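## Task

Remove from the rail whichever of its two hangers sits farther from the table's centre, then keep it lifted and upright above the table, away from the rail and touching nothing else, with exactly one gripper clamped firmly shut on it. The other hanger must stay hanging on the rail and be gripped by neither hand, and the rack must stay standing; if the rack leans more than a little, the scene ends immediately as a failure. A loose hold counts as failure.

## Robot and tools

Robot and frames. There are two arms, left_arm and right_arm, each ending in a parallel gripper. Every pose printed in a result uses one shared scene frame: origin on the table surface midway between the arms, +z up, +x pointing out across the table, and left_arm on the +y side. The names left and right are just arm labels, not image sides. Base roots: left_arm at (+0.032, +0.295, 0) m with quat_wxyz (+0.997, 0, 0, +0.081); right_arm at (-0.023, -0.263, 0) m with quat_wxyz (+0.998, 0, 0, -0.069). In a gripper's own axes the fingers extend along +z and close along y. The reported end_effector_position is the point between the pads, roughly 1 cm short of the fingertips. Joint ranges (rad), base to hand: waist -2.618 to 3.054, shoulder 0.000 to 3.142, elbow 0.000 to 3.142, wrist pitch -1.571 to 1.571, wrist yaw -1.571 to 1.571, wrist roll -2.094 to 2.094. Elbows never fully straighten.

Row layout. Both motion tools use a row of 14 numbers, each in [-1, 1], always covering both arms: left_arm dx, dy, dz, rx, ry, rz, opening, then right_arm in the same order. dx to rz are an offset (not a pose) relative to that gripper's measured pose when the motion begins, expressed in the gripper's own axes. Scale: 1.0 equals 0.6 m of travel or 180 degrees of turn; rx, ry, rz form a single rotation vector. Opening is absolute, not an offset: +1 is fully open (0.093 m gap), -1 is closed.

execute_actions(actions): a list of actions run one after another. Each action is a table of at most 15 rows, one row per control step of 1/30 s; if fewer rows are given, the final row repeats to fill 15 steps. Every row in an action is measured from the pose at that action's start, so rows do not add up. For the first action of a call, the start is the last pose a result reported. An empty list simply returns state and images.

move(target, speed, blocking): target is one 14-number row as above, offsets counted from the pose in the most recent result that shows one. Each gripper travels in a straight line, all arms finishing together, over 0.5 to 10 s (cut off at 10 s if longer). speed is the path's top speed in m/s, 0.002 to 0.5, default 0.25; rotation is capped at twice that value in rad/s, taking the shorter direction. Paths ignore obstacles and the other arm; grippers lag, drift, and may exceed the speed, especially with the arm nearly extended. Openings are applied at the start. With blocking=false the result comes back after 0.5 s while the arm continues; until some result shows the move ended, further moves and execute_actions are rejected, so use wait or stop.

wait(seconds): 0 to 10 s; arms keep their last command, and it returns early if a running move ends. stop(): brakes a running move (needs room, more when fast); fingers keep moving. zoom_image(camera, region): camera is cam_high, cam_low, cam_left_wrist or cam_right_wrist; region is [x0, y0, x1, y1] in pixels of that camera's latest 504x504 image, origin top-left, at most 504 by 504. read_manual(section): only returns licence text ("licences"). finished_scene(scene): ends the given scene number permanently and reports success; the goal must already hold and remain held.

Controller behaviour. Each step, the commanded pose is limited to 70 mm and 16 degrees from the current measured pose; the arm then heads toward that limited pose, favouring position over orientation. A distant target may need several actions, and after an action the arm stops at its last limited pose, so send the remainder next. Joint friction can leave the gripper up to about 31 mm short, and very small commands may not move it at all. To keep an arm still, send the offset back to its desired pose in the first call of a reply and zeros afterwards, always with its intended opening. Between replies the robot keeps executing the last command.

Results. The state line lists each gripper's position (m) and quat_wxyz; printed positions can be off, more at long reach. Hand target lines show where each arm is being driven. A pose unreachable line means the clearance check altered or blocked that arm's command. A move adds a move: line giving its ending (done, off_target, moving, held, fault), limits (paced = command clipped; held = some steps blocked, after which the arm may surge fast), and each gripper's distance to its target; if only one arm is named, the other finished normally. Action calls also list step readings; HELD marks steps where that arm was held back. Joint torques include friction, offsets and noise, and are nonzero even in free air.

Gripping. grip_measured is the finger motor position on the opening scale. Pads meet near -0.94; each millimetre of object width adds about 0.0208; each gripper has a fixed bias of up to about 0.02. Commanding below the width reading squeezes harder, up to roughly 50 to 62 N per pad; parts under about 5 mm thick (like hanger wire) get less. Keep resending the closing value to stay clamped. The last Joint positions entry is the pad gap in metres, meaningful only when nothing blocks the fingers.

Avoid: tipping the rack (instant failure), knocking anything off the table, pulling the second hanger off, arms striking or pressing each other, fast contacts or targets set far past a contact, and drops or slips. Loose objects may occasionally get a brief nudge. Motor heat: MOTOR HOT from 75 °C; at 90 °C that arm halts for 10 s; at 100 °C it goes limp and falls. FAULT lines report any arm stop. Cameras, in image order: cam_high, cam_low, cam_left_wrist, cam_right_wrist, all 504x504.

Each tool is called as a command line: name --argument value for each argument, lists and objects as JSON in quotes; but a table of rows of numbers goes row by row, as --pt "numbers of a row", without its own name.

## Session

execute_actions --actions '[]'

Scene clock: 0.00 s.
left_arm: end_effector_position=(+0.4037, +0.3517, +0.4092) grip_measured=+1.000 end_effector_quat_wxyz=(+0.711, -0.055, +0.699, +0.054) | right_arm: end_effector_position=(+0.3486, -0.3140, +0.4073) grip_measured=+1.000 end_effector_quat_wxyz=(+0.710, +0.048, +0.701, -0.055)
Joint positions: left_arm=[-0.01   1.052  1.062  0.007 -0.003 -0.002  0.093] | right_arm=[ 0.009  1.049  1.055  0.008  0.016 -0.009  0.093]
Joint velocities: left_arm=[ 0.022 -0.007 -0.002  0.007 -0.007 -0.095  0.   ] | right_arm=[-0.002 -0.007 -0.002  0.007 -0.007 -0.022  0.   ]
Joint torques (N m, as the arm reports them, + toward a larger angle): no reading
Motor temperatures (°C, as the motors report them): left_arm=[20 18 17 18 20 18] | right_arm=[20 19 18 18 19 19]
Hand target (left_arm): +0.404, +0.352, +0.409; +0.711, -0.055, +0.699, +0.054
Hand target (right_arm): +0.349, -0.314, +0.407; +0.710, +0.048, +0.701, -0.055

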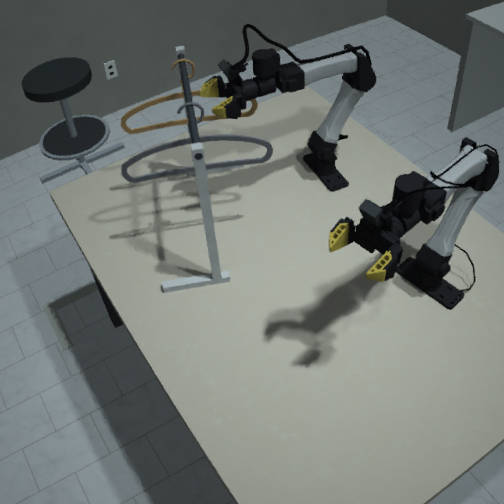

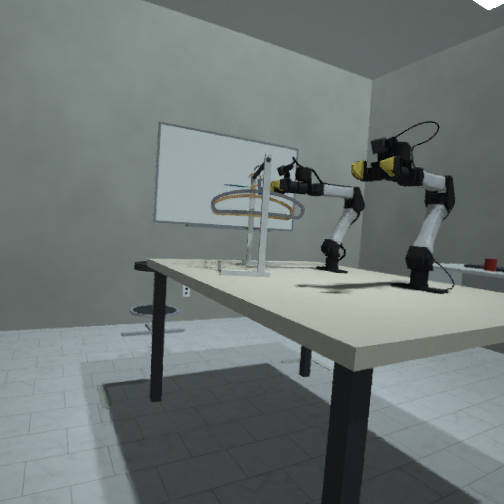

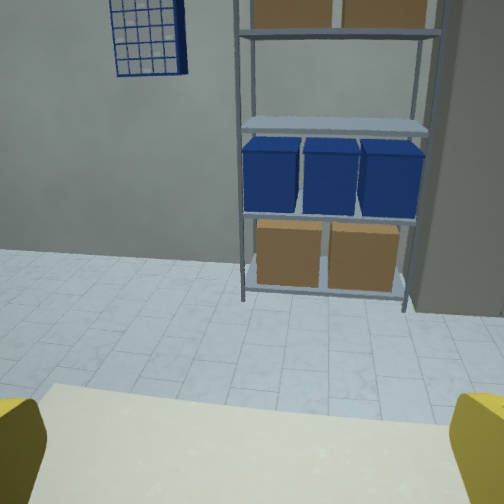

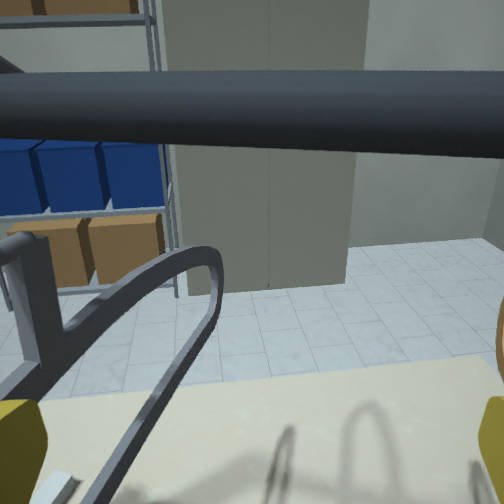

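zoom_image --camera "cam_high" --region '[100, 30, 300, 300]'

zoom_image --camera "cam_low" --region '[195, 140, 335, 290]'

Region (100, 30, 300, 300) of cam_high's 504x504 image, scaled by 1.867, with more detail than that image has; it fills the left 373 columns of this view, and the rest is white.

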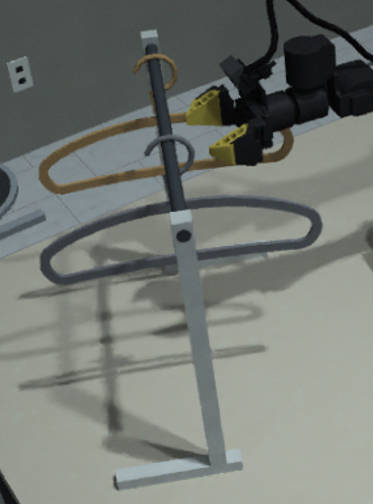

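Region (195, 140, 335, 290) of cam_low's 504x504 image, scaled by 3.360, with more detail than that image has; it fills the left 470 columns of this view, and the rest is white.

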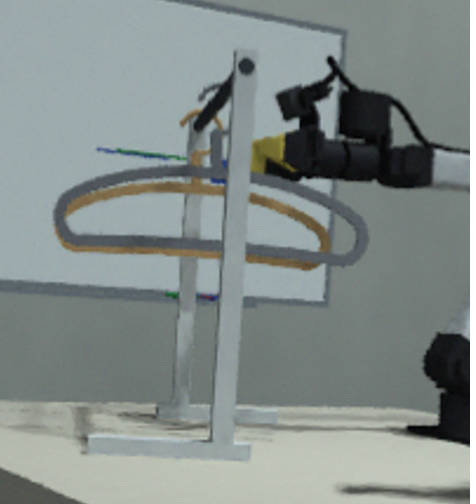

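move --target '[0,0,0,0,0,0,1, -0.05,0,-0.2,0,0,0,1]'

Scene clock: 33.97 s.
left_arm: end_effector_position=(+0.4037, +0.3517, +0.4092) grip_measured=+1.000 end_effector_quat_wxyz=(+0.711, -0.055, +0.699, +0.054) | right_arm: end_effector_position=(+0.2338, -0.2990, +0.4285) grip_measured=+1.000 end_effector_quat_wxyz=(+0.705, +0.048, +0.706, -0.055)
Joint positions: left_arm=[-0.01   1.052  1.062  0.007 -0.003 -0.002  0.093] | right_arm=[ 0.009  0.677  1.073 -0.397  0.016 -0.009  0.093]
Joint velocities: left_arm=[ 0.022 -0.012  0.002 -0.007  0.051  0.051  0.   ] | right_arm=[-0.007 -0.002  0.007 -0.037 -0.095  0.037  0.   ]
Joint torques (N m, as the arm reports them, + toward a larger angle): left_arm=[-0.16 -3.8   7.8   2.45  0.09 -0.01] | right_arm=[-0.44  0.34  9.72  2.25  0.01 -0.04]
Motor temperatures (°C, as the motors report them): left_arm=[20 19 25 25 20 18] | right_arm=[20 20 23 24 19 19]
Hand target (left_arm): +0.404, +0.352, +0.409; +0.711, -0.055, +0.699, +0.054
Hand target (right_arm): +0.229, -0.298, +0.437; +0.710, +0.048, +0.700, -0.055
Off the commanded pose (left_arm): 0.000 m, 0 deg.
Off the commanded pose (right_arm): 0.009 m, 1 deg.
move: done

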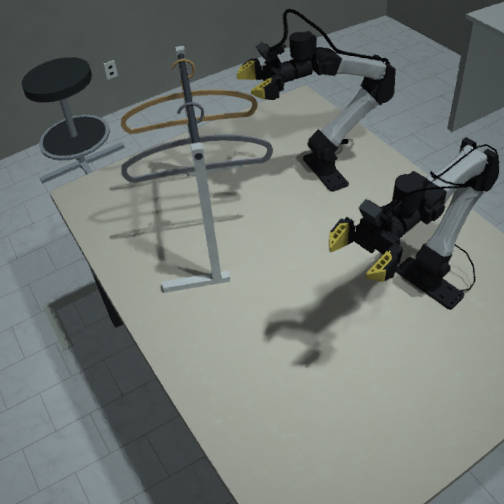

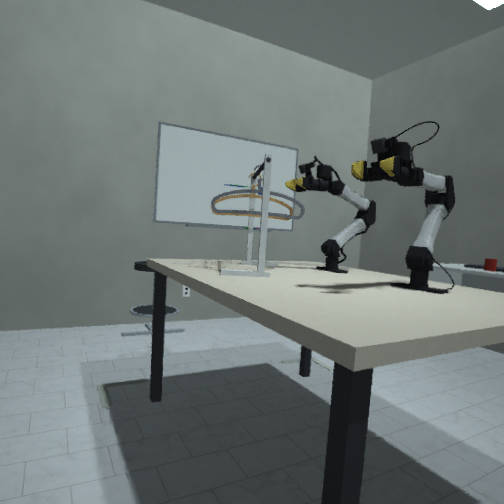

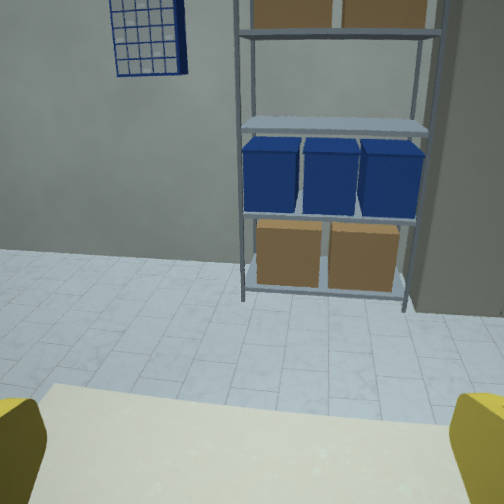

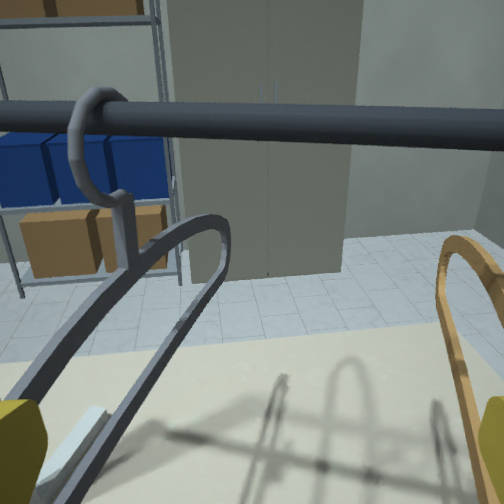

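move --target '[0,0,0,0,0,0,1, 0,-0.225,-0.011,0.0706,0,0,1]'

Scene clock: 76.83 s.
left_arm: end_effector_position=(+0.4037, +0.3517, +0.4092) grip_measured=+1.000 end_effector_quat_wxyz=(+0.711, -0.055, +0.699, +0.054) | right_arm: end_effector_position=(+0.2083, -0.4290, +0.4198) grip_measured=+1.000 end_effector_quat_wxyz=(+0.685, +0.134, +0.704, -0.129)
Joint positions: left_arm=[-0.01   1.052  1.062  0.007 -0.003 -0.002  0.093] | right_arm=[-0.813  0.797  1.073 -0.308 -0.578 -0.016  0.093]
Joint velocities: left_arm=[-0.022  0.007 -0.017  0.007 -0.037  0.007  0.   ] | right_arm=[-0.017  0.002 -0.002  0.066  0.095  0.037  0.   ]
Joint torques (N m, as the arm reports them, + toward a larger angle): left_arm=[-0.06 -3.69  7.84  2.44  0.09 -0.06] | right_arm=[-1.12  0.76  9.04  2.52 -0.14 -0.11]
Motor temperatures (°C, as the motors report them): left_arm=[20 19 29 28 20 18] | right_arm=[20 20 27 26 19 19]
Hand target (left_arm): +0.404, +0.352, +0.409; +0.711, -0.055, +0.699, +0.054
Hand target (right_arm): +0.209, -0.431, +0.428; +0.692, +0.123, +0.698, -0.137
Off the commanded pose (left_arm): 0.000 m, 0 deg.
Off the commanded pose (right_arm): 0.010 m, 2 deg.
move: done

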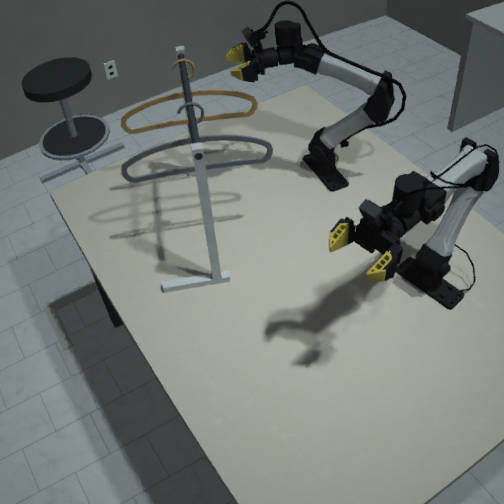

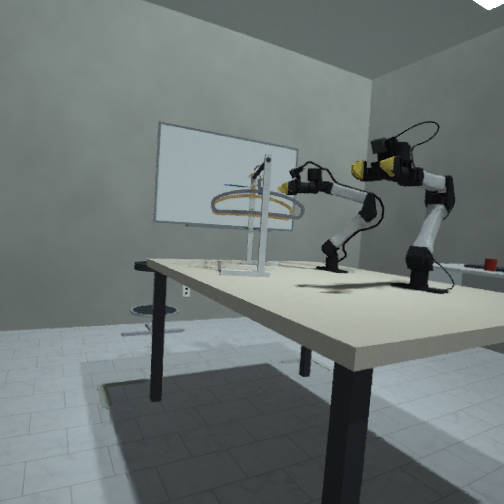

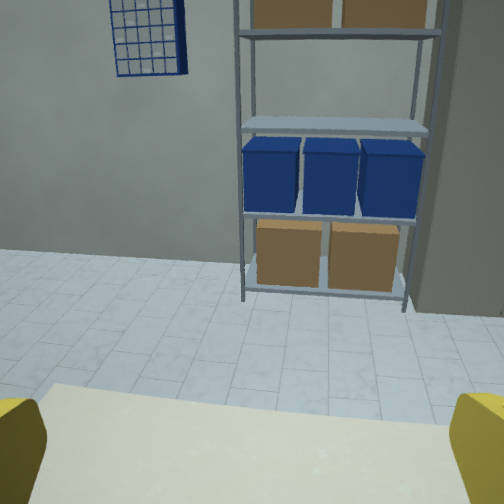

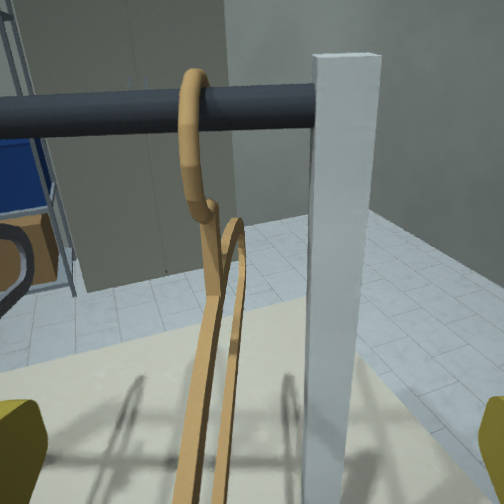

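move --target '[0,0,0,0,0,0,1, 0.025,0.04,0.14,0,0,0,-0.25]' --speed 0.15

Scene clock: 101.20 s.
left_arm: end_effector_position=(+0.4037, +0.3517, +0.4092) grip_measured=+1.000 end_effector_quat_wxyz=(+0.711, -0.055, +0.699, +0.054) | right_arm: end_effector_position=(+0.2905, -0.4343, +0.4054) grip_measured=-0.247 end_effector_quat_wxyz=(+0.684, +0.132, +0.706, -0.128)
Joint positions: left_arm=[-0.01   1.052  1.062  0.007 -0.003 -0.002  0.093] | right_arm=[-0.477  1.003  1.073 -0.103 -0.246 -0.009  0.033]
Joint velocities: left_arm=[-0.007 -0.002  0.012 -0.022 -0.007  0.051  0.   ] | right_arm=[ 0.002  0.007 -0.012  0.051  0.022 -0.051  0.001]
Joint torques (N m, as the arm reports them, + toward a larger angle): left_arm=[-0.11 -3.73  7.93  2.44  0.11 -0.05] | right_arm=[ 0.4  -1.58  7.48  2.66  0.11  0.08]
Motor temperatures (°C, as the motors report them): left_arm=[20 19 30 30 20 18] | right_arm=[20 20 27 29 19 19]
Hand target (left_arm): +0.404, +0.352, +0.409; +0.711, -0.055, +0.699, +0.054
Hand target (right_arm): +0.295, -0.436, +0.403; +0.686, +0.135, +0.703, -0.127
Off the commanded pose (left_arm): 0.000 m, 0 deg.
Off the commanded pose (right_arm): 0.006 m, 0 deg.
move: done

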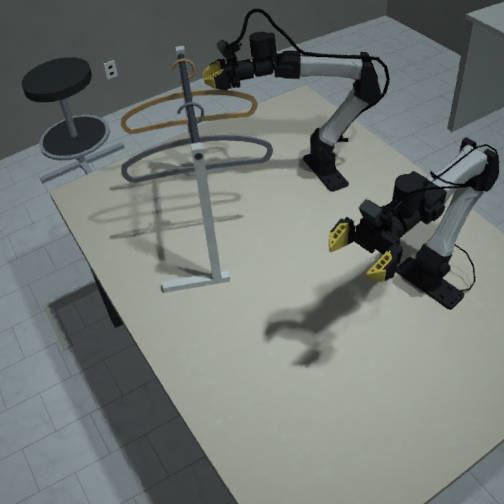

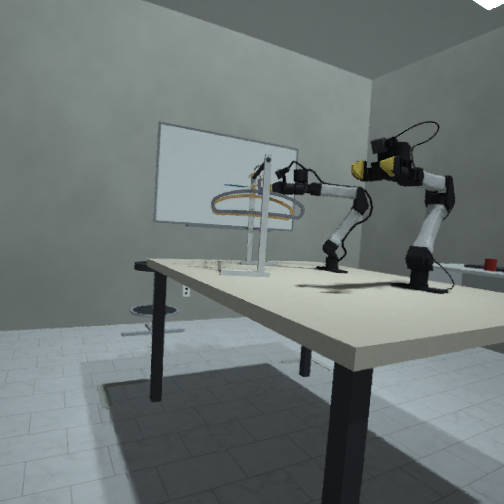

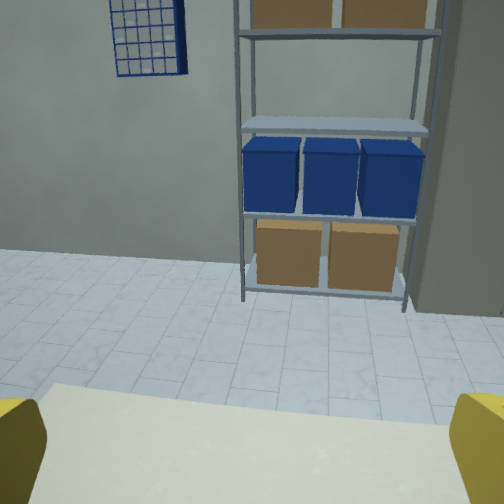

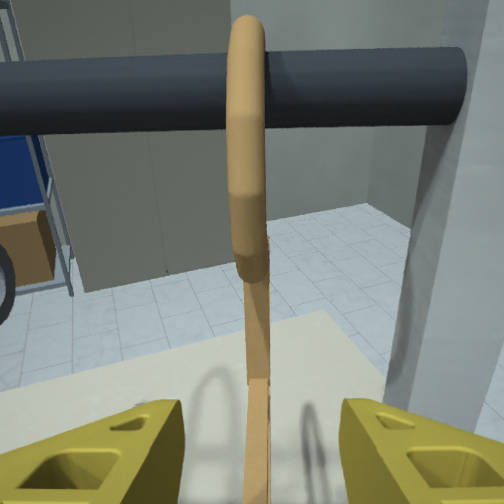

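move --target '[0,0,0,0,0,0,1, 0.0,0.0,0.095,0,0,0,-0.25]' --speed 0.08

Scene clock: 116.90 s.
left_arm: end_effector_position=(+0.4037, +0.3517, +0.4092) grip_measured=+1.000 end_effector_quat_wxyz=(+0.711, -0.055, +0.699, +0.054) | right_arm: end_effector_position=(+0.3394, -0.4536, +0.3881) grip_measured=-0.247 end_effector_quat_wxyz=(+0.670, +0.135, +0.720, -0.122)
Joint positions: left_arm=[-0.01   1.052  1.062  0.007 -0.003 -0.002  0.093] | right_arm=[-0.427  1.192  1.139 -0.022 -0.199 -0.009  0.033]
Joint velocities: left_arm=[-0.002 -0.012  0.002 -0.051 -0.037  0.037  0.   ] | right_arm=[ 0.012 -0.002 -0.002  0.051  0.007 -0.037 -0.   ]
Joint torques (N m, as the arm reports them, + toward a larger angle): left_arm=[-0.15 -3.65  7.93  2.43  0.11 -0.04] | right_arm=[ 0.31 -3.07 11.25  2.66  0.13  0.01]
Motor temperatures (°C, as the motors report them): left_arm=[20 19 31 31 20 18] | right_arm=[20 20 27 30 19 19]
Hand target (left_arm): +0.404, +0.352, +0.409; +0.711, -0.055, +0.699, +0.054
Hand target (right_arm): +0.343, -0.454, +0.403; +0.684, +0.132, +0.706, -0.128
Off the commanded pose (left_arm): 0.000 m, 0 deg.
Off the commanded pose (right_arm): 0.016 m, 2 deg.
move: off_target (right_arm)

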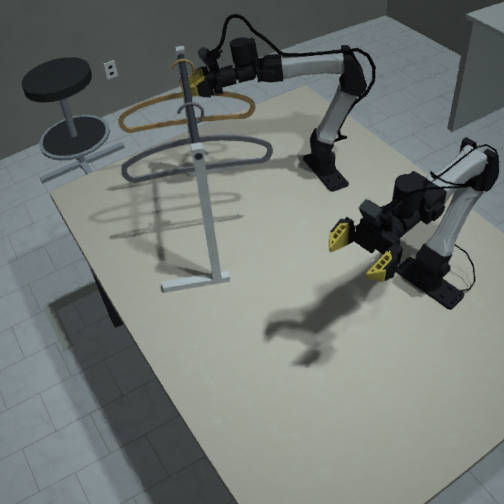

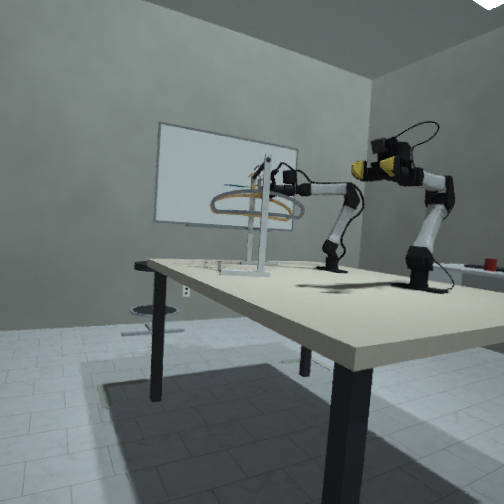

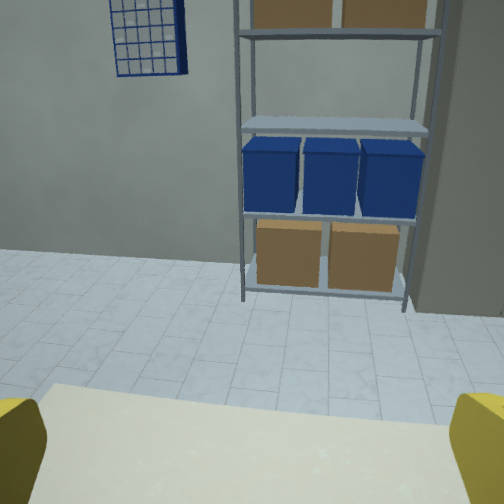

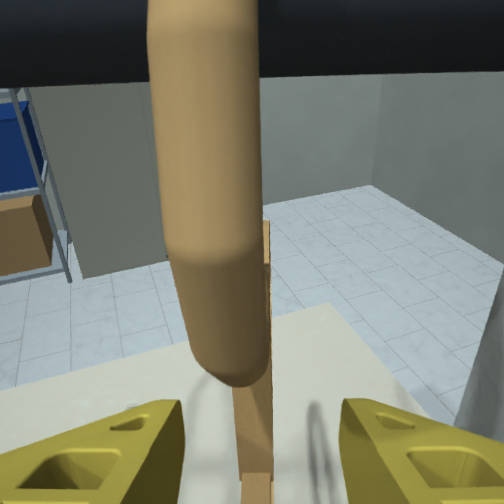

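move --target '[0,0,0,0,0,0,1, -0.045,0.0,0.0,0,-0.012,0,-0.25]' --speed 0.06

zoom_image --camera "cam_high" --region '[110, 30, 270, 150]'

zoom_image --camera "cam_low" --region '[205, 150, 315, 235]'

Scene clock: 121.13 s.
left_arm: end_effector_position=(+0.4037, +0.3517, +0.4092) grip_measured=+1.000 end_effector_quat_wxyz=(+0.711, -0.055, +0.699, +0.054) | right_arm: end_effector_position=(+0.3372, -0.4522, +0.4146) grip_measured=-0.247 end_effector_quat_wxyz=(+0.686, +0.129, +0.704, -0.129)
Joint positions: left_arm=[-0.01   1.052  1.062  0.007 -0.003 -0.002  0.093] | right_arm=[-0.427  1.192  1.199 -0.032 -0.199 -0.009  0.033]
Joint velocities: left_arm=[ 0.002 -0.007  0.007 -0.081  0.095 -0.007  0.   ] | right_arm=[ 0.002  0.007 -0.002 -0.037 -0.066  0.007  0.001]
Joint torques (N m, as the arm reports them, + toward a larger angle): left_arm=[-0.18 -3.66  7.84  2.44  0.11 -0.04] | right_arm=[-0.44 -2.46 10.93  2.21 -0.01  0.07]
Motor temperatures (°C, as the motors report them): left_arm=[20 19 31 31 20 18] | right_arm=[20 20 27 30 19 19]
Hand target (left_arm): +0.404, +0.352, +0.409; +0.711, -0.055, +0.699, +0.054
Hand target (right_arm): +0.341, -0.455, +0.415; +0.684, +0.133, +0.707, -0.125
Off the commanded pose (left_arm): 0.000 m, 0 deg.
Off the commanded pose (right_arm): 0.005 m, 1 deg.
move: done

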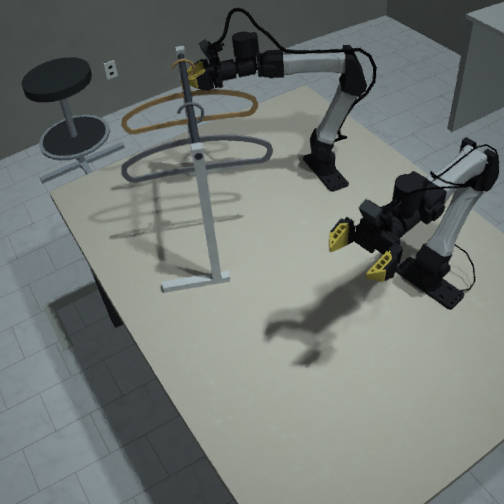

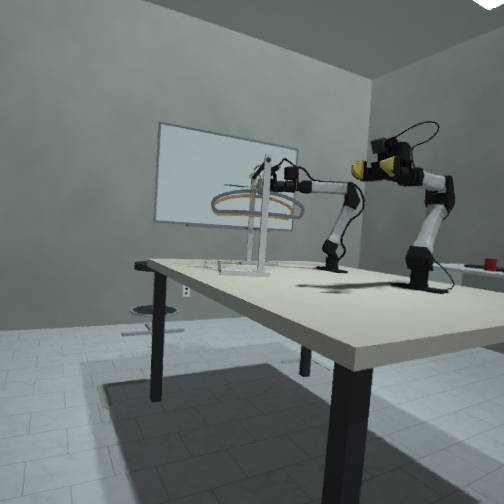

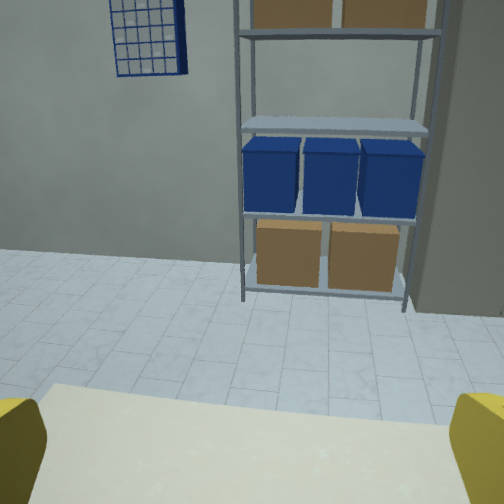

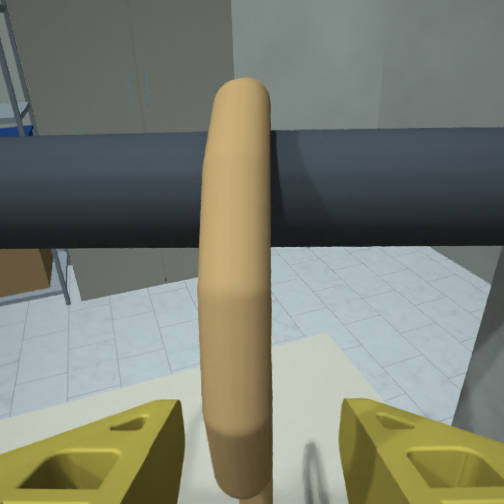

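Region (110, 30, 270, 150) of cam_high's 504x504 image, scaled by 3.150, with more detail than that image has; it fills the top 378 rows of this view, and the rest is white.

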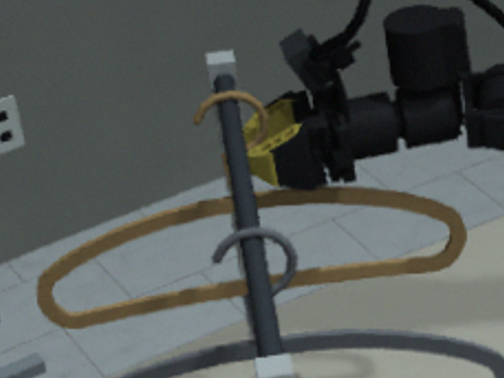

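Region (205, 150, 315, 235) of cam_low's 504x504 image, scaled by 4.582, with more detail than that image has; it fills the top 389 rows of this view, and the rest is white.

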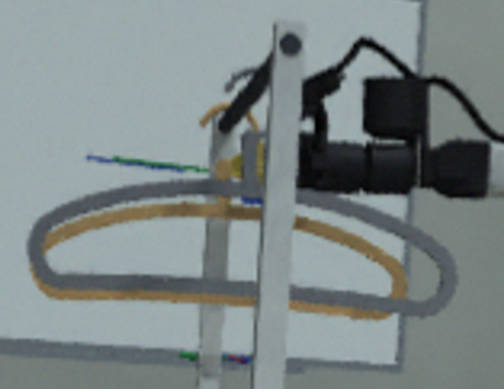

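move --target '[0,0,0,0,0,0,1, 0.01,0.0,0.03,0,0,0,-0.25]' --speed 0.05

zoom_image --camera "cam_low" --region '[205, 150, 315, 235]'

Scene clock: 129.80 s.
left_arm: end_effector_position=(+0.4037, +0.3517, +0.4092) grip_measured=+1.000 end_effector_quat_wxyz=(+0.711, -0.055, +0.699, +0.054) | right_arm: end_effector_position=(+0.3496, -0.4581, +0.4003) grip_measured=-0.247 end_effector_quat_wxyz=(+0.676, +0.132, +0.714, -0.124)
Joint positions: left_arm=[-0.01   1.052  1.062  0.007 -0.003 -0.002  0.093] | right_arm=[-0.422  1.238  1.199 -0.016 -0.196 -0.009  0.033]
Joint velocities: left_arm=[-0.012  0.012 -0.007  0.022 -0.081 -0.051  0.   ] | right_arm=[-0.017  0.002 -0.002  0.051  0.051 -0.066  0.001]
Joint torques (N m, as the arm reports them, + toward a larger angle): left_arm=[-0.16 -3.7   7.85  2.45  0.09 -0.05] | right_arm=[ 0.33 -3.66  9.7   2.59  0.09 -0.02]
Motor temperatures (°C, as the motors report them): left_arm=[20 19 32 31 20 18] | right_arm=[20 20 28 30 19 19]
Hand target (left_arm): +0.404, +0.352, +0.409; +0.711, -0.055, +0.699, +0.054
Hand target (right_arm): +0.354, -0.458, +0.408; +0.686, +0.129, +0.704, -0.129
Off the commanded pose (left_arm): 0.000 m, 0 deg.
Off the commanded pose (right_arm): 0.009 m, 2 deg.
move: done

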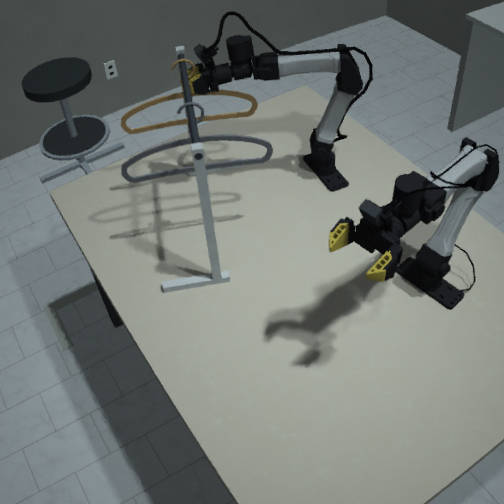

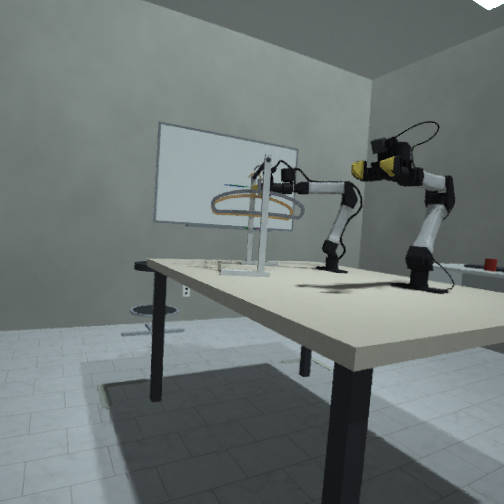

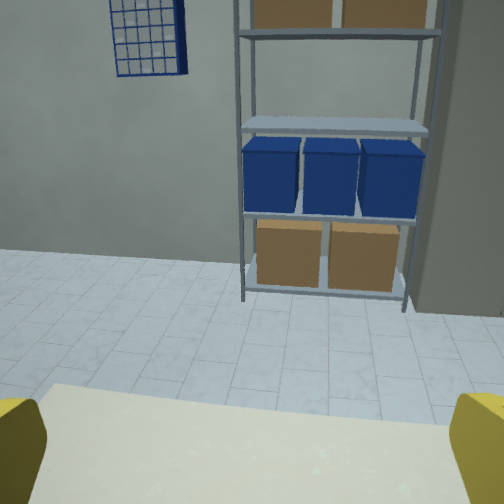

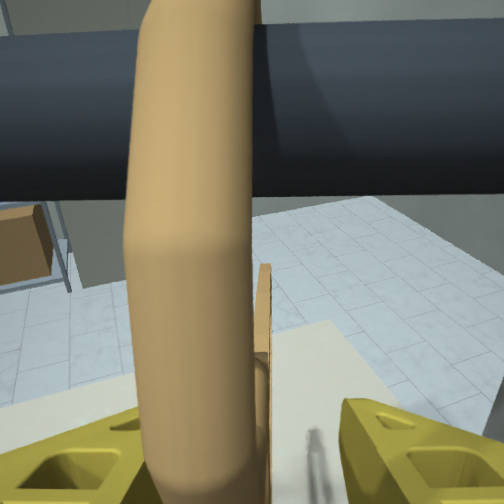

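Region (205, 150, 315, 235) of cam_low's 504x504 image, scaled by 4.582, with more detail than that image has; it fills the top 389 rows of this view, and the rest is white.

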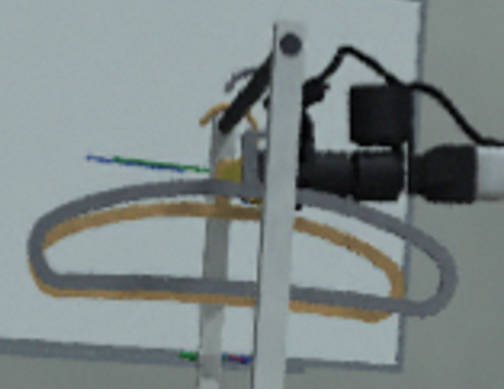

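execute_actions --actions '[[[0,0,0,0,0,0,1, 0,0,0,0,0,0,-0.7]],[[0,0,0,0,0,0,1, 0,0,0,0,0,0,-1]],[[0,0,0,0,0,0,1, 0,0,0,0,0,0,-1]]]'

zoom_image --camera "cam_low" --region '[205, 150, 315, 235]'

zoom_image --camera "cam_high" --region '[110, 30, 270, 150]'

Scene clock: 137.33 s.
left_arm: end_effector_position=(+0.4037, +0.3517, +0.4092) grip_measured=+1.000 end_effector_quat_wxyz=(+0.711, -0.055, +0.699, +0.054) | right_arm: end_effector_position=(+0.3496, -0.4581, +0.4010) grip_measured=-0.946 end_effector_quat_wxyz=(+0.677, +0.132, +0.713, -0.124)
Joint positions: left_arm=[-0.01   1.052  1.062  0.007 -0.003 -0.002  0.093] | right_arm=[-0.422  1.238  1.199 -0.013 -0.196 -0.009  0.   ]
Joint velocities: left_arm=[ 0.007 -0.007 -0.027 -0.022 -0.051 -0.066  0.   ] | right_arm=[ 0.002 -0.002  0.007  0.022 -0.066 -0.007  0.   ]
Joint torques (N m, as the arm reports them, + toward a larger angle): left_arm=[-0.12 -3.79  7.86  2.44  0.13 -0.05] | right_arm=[-0.46 -4.44  8.85  2.34  0.01 -0.03]
Motor temperatures (°C, as the motors report them): left_arm=[20 20 32 32 20 18] | right_arm=[20 20 28 31 19 19]
Hand target (left_arm): +0.404, +0.352, +0.409; +0.711, -0.055, +0.699, +0.054
Hand target (right_arm): +0.350, -0.458, +0.401; +0.677, +0.132, +0.713, -0.124
Off the commanded pose (left_arm): 0.000 m, 0 deg.
Off the commanded pose (right_arm): 0.000 m, 0 deg.
Step readings (end_effector_position; steps 1 to 15: 1st action; 16 to 30: 2nd action; 31 to 45: 3rd action):
0: left_arm (+0.4037, +0.3517, +0.4092) | right_arm (+0.3496, -0.4581, +0.4010)
1: left_arm (+0.4037, +0.3517, +0.4092) | right_arm (+0.3496, -0.4581, +0.4010)
2: left_arm (+0.4037, +0.3517, +0.4092) | right_arm (+0.3496, -0.4581, +0.4010)
4: left_arm (+0.4037, +0.3517, +0.4092) | right_arm (+0.3496, -0.4581, +0.4010)
8: left_arm (+0.4037, +0.3517, +0.4092) | right_arm (+0.3496, -0.4581, +0.4010)
15: left_arm (+0.4037, +0.3517, +0.4092) | right_arm (+0.3496, -0.4581, +0.4010)
16: left_arm (+0.4037, +0.3517, +0.4092) | right_arm (+0.3496, -0.4581, +0.4010)
17: left_arm (+0.4037, +0.3517, +0.4092) | right_arm (+0.3496, -0.4580, +0.4010)
19: left_arm (+0.4037, +0.3517, +0.4092) | right_arm (+0.3496, -0.4581, +0.4010)
23: left_arm (+0.4037, +0.3517, +0.4092) | right_arm (+0.3496, -0.4581, +0.4010)
30: left_arm (+0.4037, +0.3517, +0.4092) | right_arm (+0.3496, -0.4581, +0.4010)
31: left_arm (+0.4037, +0.3517, +0.4092) | right_arm (+0.3496, -0.4581, +0.4010)
32: left_arm (+0.4037, +0.3517, +0.4092) | right_arm (+0.3496, -0.4581, +0.4010)
34: left_arm (+0.4037, +0.3517, +0.4092) | right_arm (+0.3496, -0.4581, +0.4010)
38: left_arm (+0.4037, +0.3517, +0.4092) | right_arm (+0.3496, -0.4581, +0.4010)
45: end_effector_position above

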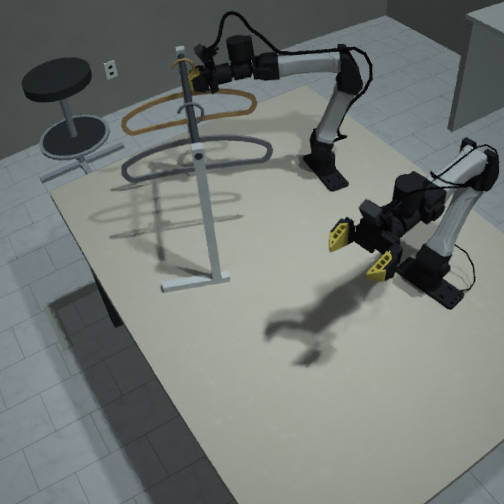

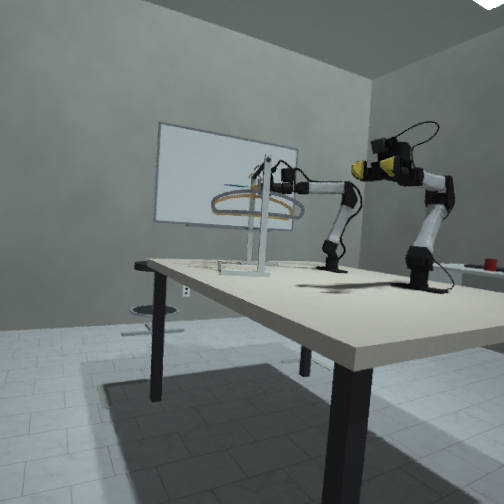

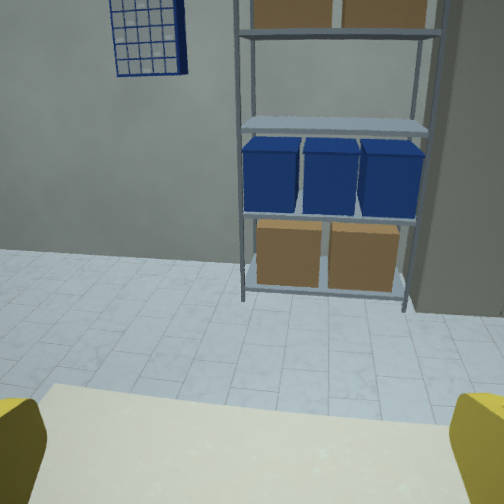

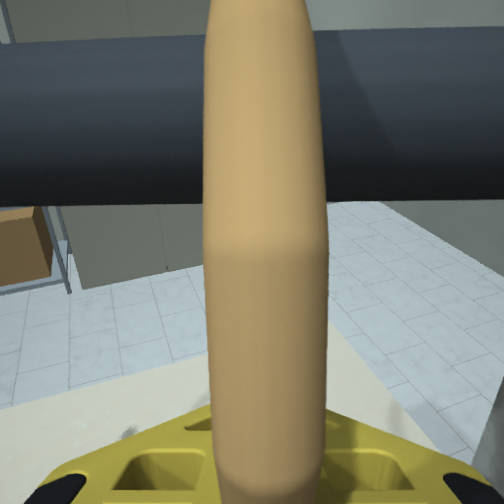

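Region (205, 150, 315, 235) of cam_low's 504x504 image, scaled by 4.582, with more detail than that image has; it fills the top 389 rows of this view, and the rest is white.

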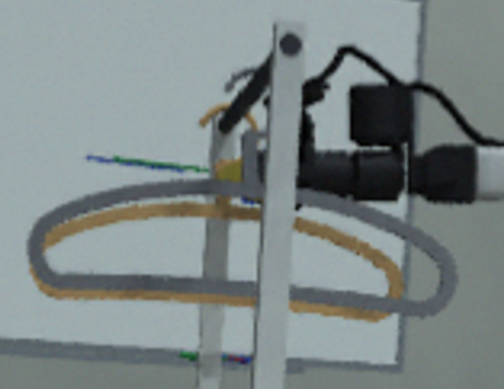

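Region (110, 30, 270, 150) of cam_high's 504x504 image, scaled by 3.150, with more detail than that image has; it fills the top 378 rows of this view, and the rest is white.

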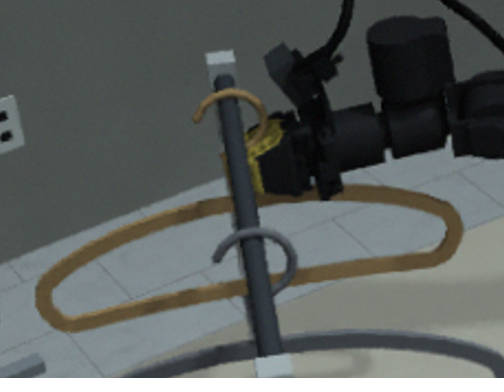

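execute_actions --actions '[[[0,0,0,0,0,0,1, 0,0,0,0,0,0,-0.45]]]'

move --target '[0,0,0,0,0,0,1, -0.022,0.0,0.025,0,-0.01,0,-0.45]' --speed 0.04

zoom_image --camera "cam_low" --region '[235, 160, 285, 210]'

Scene clock: 148.40 s.
left_arm: end_effector_position=(+0.4037, +0.3517, +0.4092) grip_measured=+1.000 end_effector_quat_wxyz=(+0.711, -0.055, +0.699, +0.054) | right_arm: end_effector_position=(+0.3496, -0.4581, +0.4010) grip_measured=-0.453 end_effector_quat_wxyz=(+0.677, +0.132, +0.713, -0.124)
Joint positions: left_arm=[-0.01   1.052  1.062  0.007 -0.003 -0.002  0.093] | right_arm=[-0.422  1.238  1.199 -0.013 -0.196 -0.009  0.023]
Joint velocities: left_arm=[-0.007 -0.002  0.012  0.051 -0.095  0.022  0.   ] | right_arm=[-0.012  0.012 -0.007  0.022 -0.022 -0.066 -0.   ]
Joint torques (N m, as the arm reports them, + toward a larger angle): left_arm=[-0.24 -3.78  7.84  2.46  0.1  -0.05] | right_arm=[-0.43 -4.46  8.84  2.34  0.   -0.03]
Motor temperatures (°C, as the motors report them): left_arm=[20 20 32 32 20 18] | right_arm=[20 21 28 31 19 19]
Hand target (left_arm): +0.404, +0.352, +0.409; +0.711, -0.055, +0.699, +0.054
Hand target (right_arm): +0.350, -0.458, +0.401; +0.677, +0.132, +0.713, -0.124
Off the commanded pose (left_arm): 0.000 m, 0 deg.
Off the commanded pose (right_arm): 0.000 m, 0 deg.
Step readings (end_effector_position):
0: left_arm (+0.4037, +0.3517, +0.4092) | right_arm (+0.3496, -0.4581, +0.4010)
1: left_arm (+0.4037, +0.3517, +0.4092) | right_arm (+0.3496, -0.4581, +0.4010)
2: left_arm (+0.4037, +0.3517, +0.4092) | right_arm (+0.3496, -0.4581, +0.4010)
4: left_arm (+0.4037, +0.3517, +0.4092) | right_arm (+0.3496, -0.4581, +0.4010)
8: left_arm (+0.4037, +0.3517, +0.4092) | right_arm (+0.3496, -0.4581, +0.4010)
15: end_effector_position above

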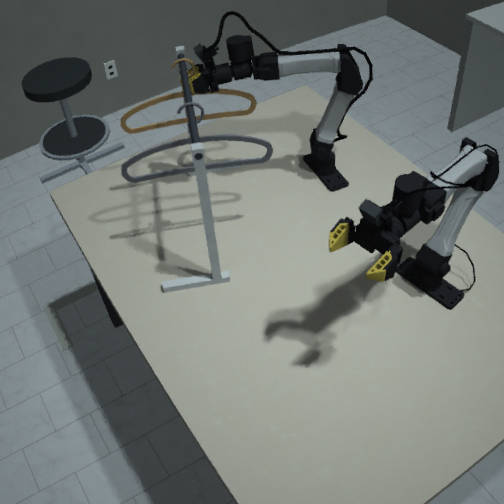

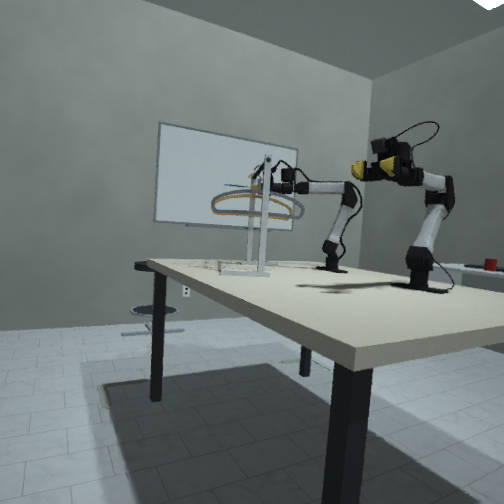

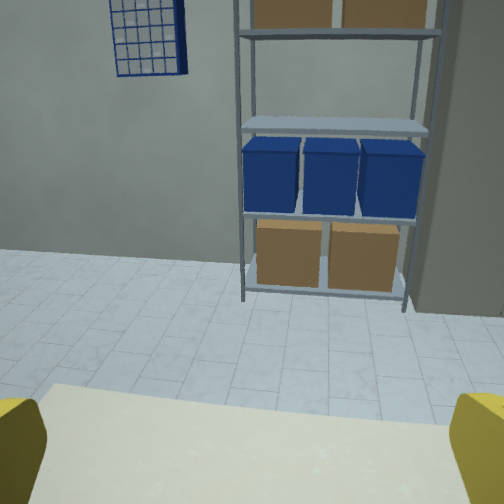

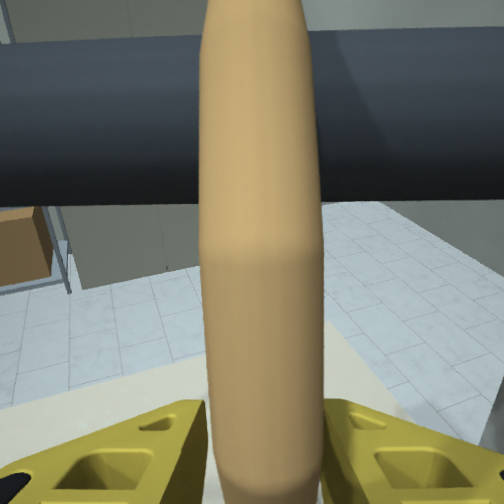

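Scene clock: 149.27 s.
left_arm: end_effector_position=(+0.4037, +0.3517, +0.4092) grip_measured=+1.000 end_effector_quat_wxyz=(+0.711, -0.055, +0.699, +0.054) | right_arm: end_effector_position=(+0.3589, -0.4640, +0.3995) grip_measured=-0.453 end_effector_quat_wxyz=(+0.675, +0.133, +0.715, -0.123)
Joint positions: left_arm=[-0.01   1.052  1.062  0.007 -0.003 -0.002  0.093] | right_arm=[-0.422  1.28   1.229 -0.009 -0.196 -0.009  0.023]
Joint velocities: left_arm=[-0.012  0.007  0.002 -0.037 -0.051  0.066  0.   ] | right_arm=[-0.007 -0.012  0.012 -0.037  0.037 -0.051  0.   ]
Joint torques (N m, as the arm reports them, + toward a larger angle): left_arm=[-0.13 -3.69  7.89  2.43  0.1  -0.05] | right_arm=[ 0.41 -3.71 11.24  2.62  0.11  0.07]
Motor temperatures (°C, as the motors report them): left_arm=[20 20 32 32 20 18] | right_arm=[20 21 28 31 19 19]
Hand target (left_arm): +0.404, +0.352, +0.409; +0.711, -0.055, +0.699, +0.054
Hand target (right_arm): +0.364, -0.463, +0.413; +0.689, +0.130, +0.702, -0.126
Off the commanded pose (left_arm): 0.000 m, 0 deg.
Off the commanded pose (right_arm): 0.015 m, 2 deg.
move: off_target (right_arm)

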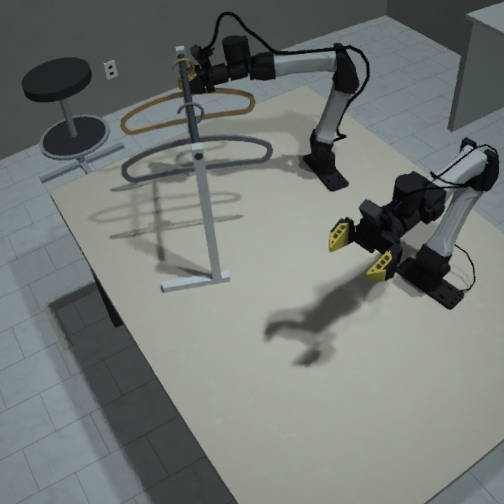

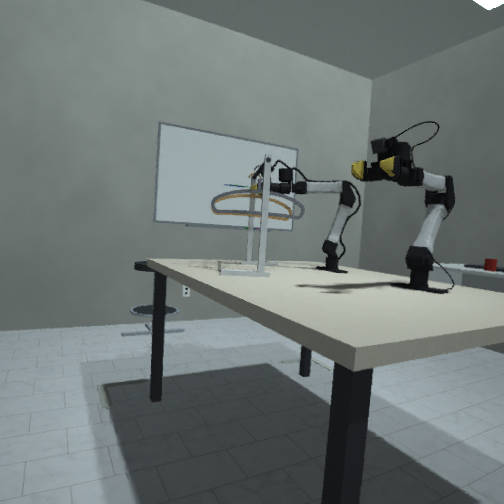

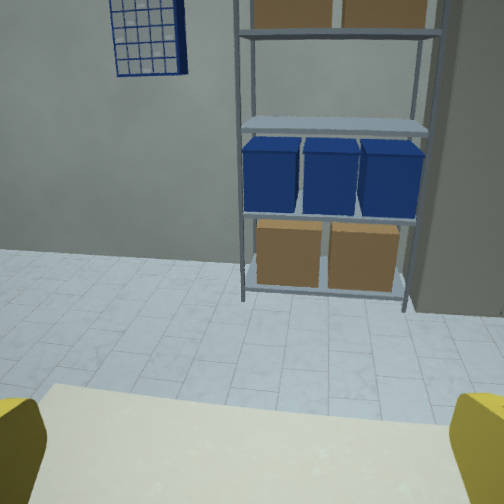

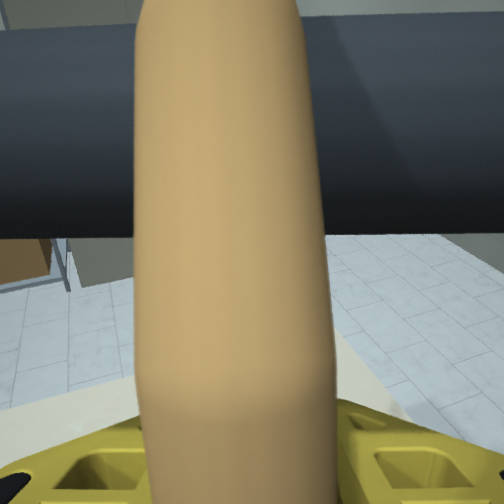

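Region (235, 160, 285, 210) of cam_low's 504x504 image, scaled by 10.080, with more detail than that image has.

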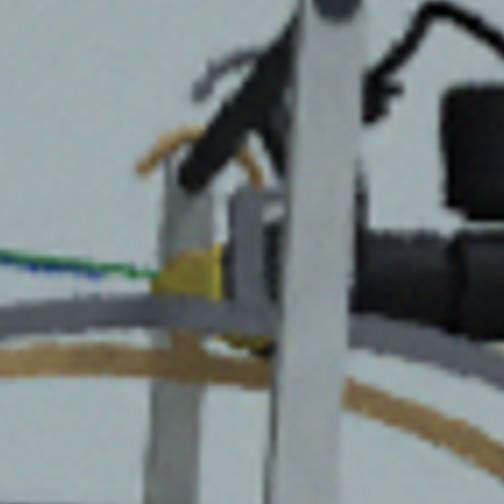

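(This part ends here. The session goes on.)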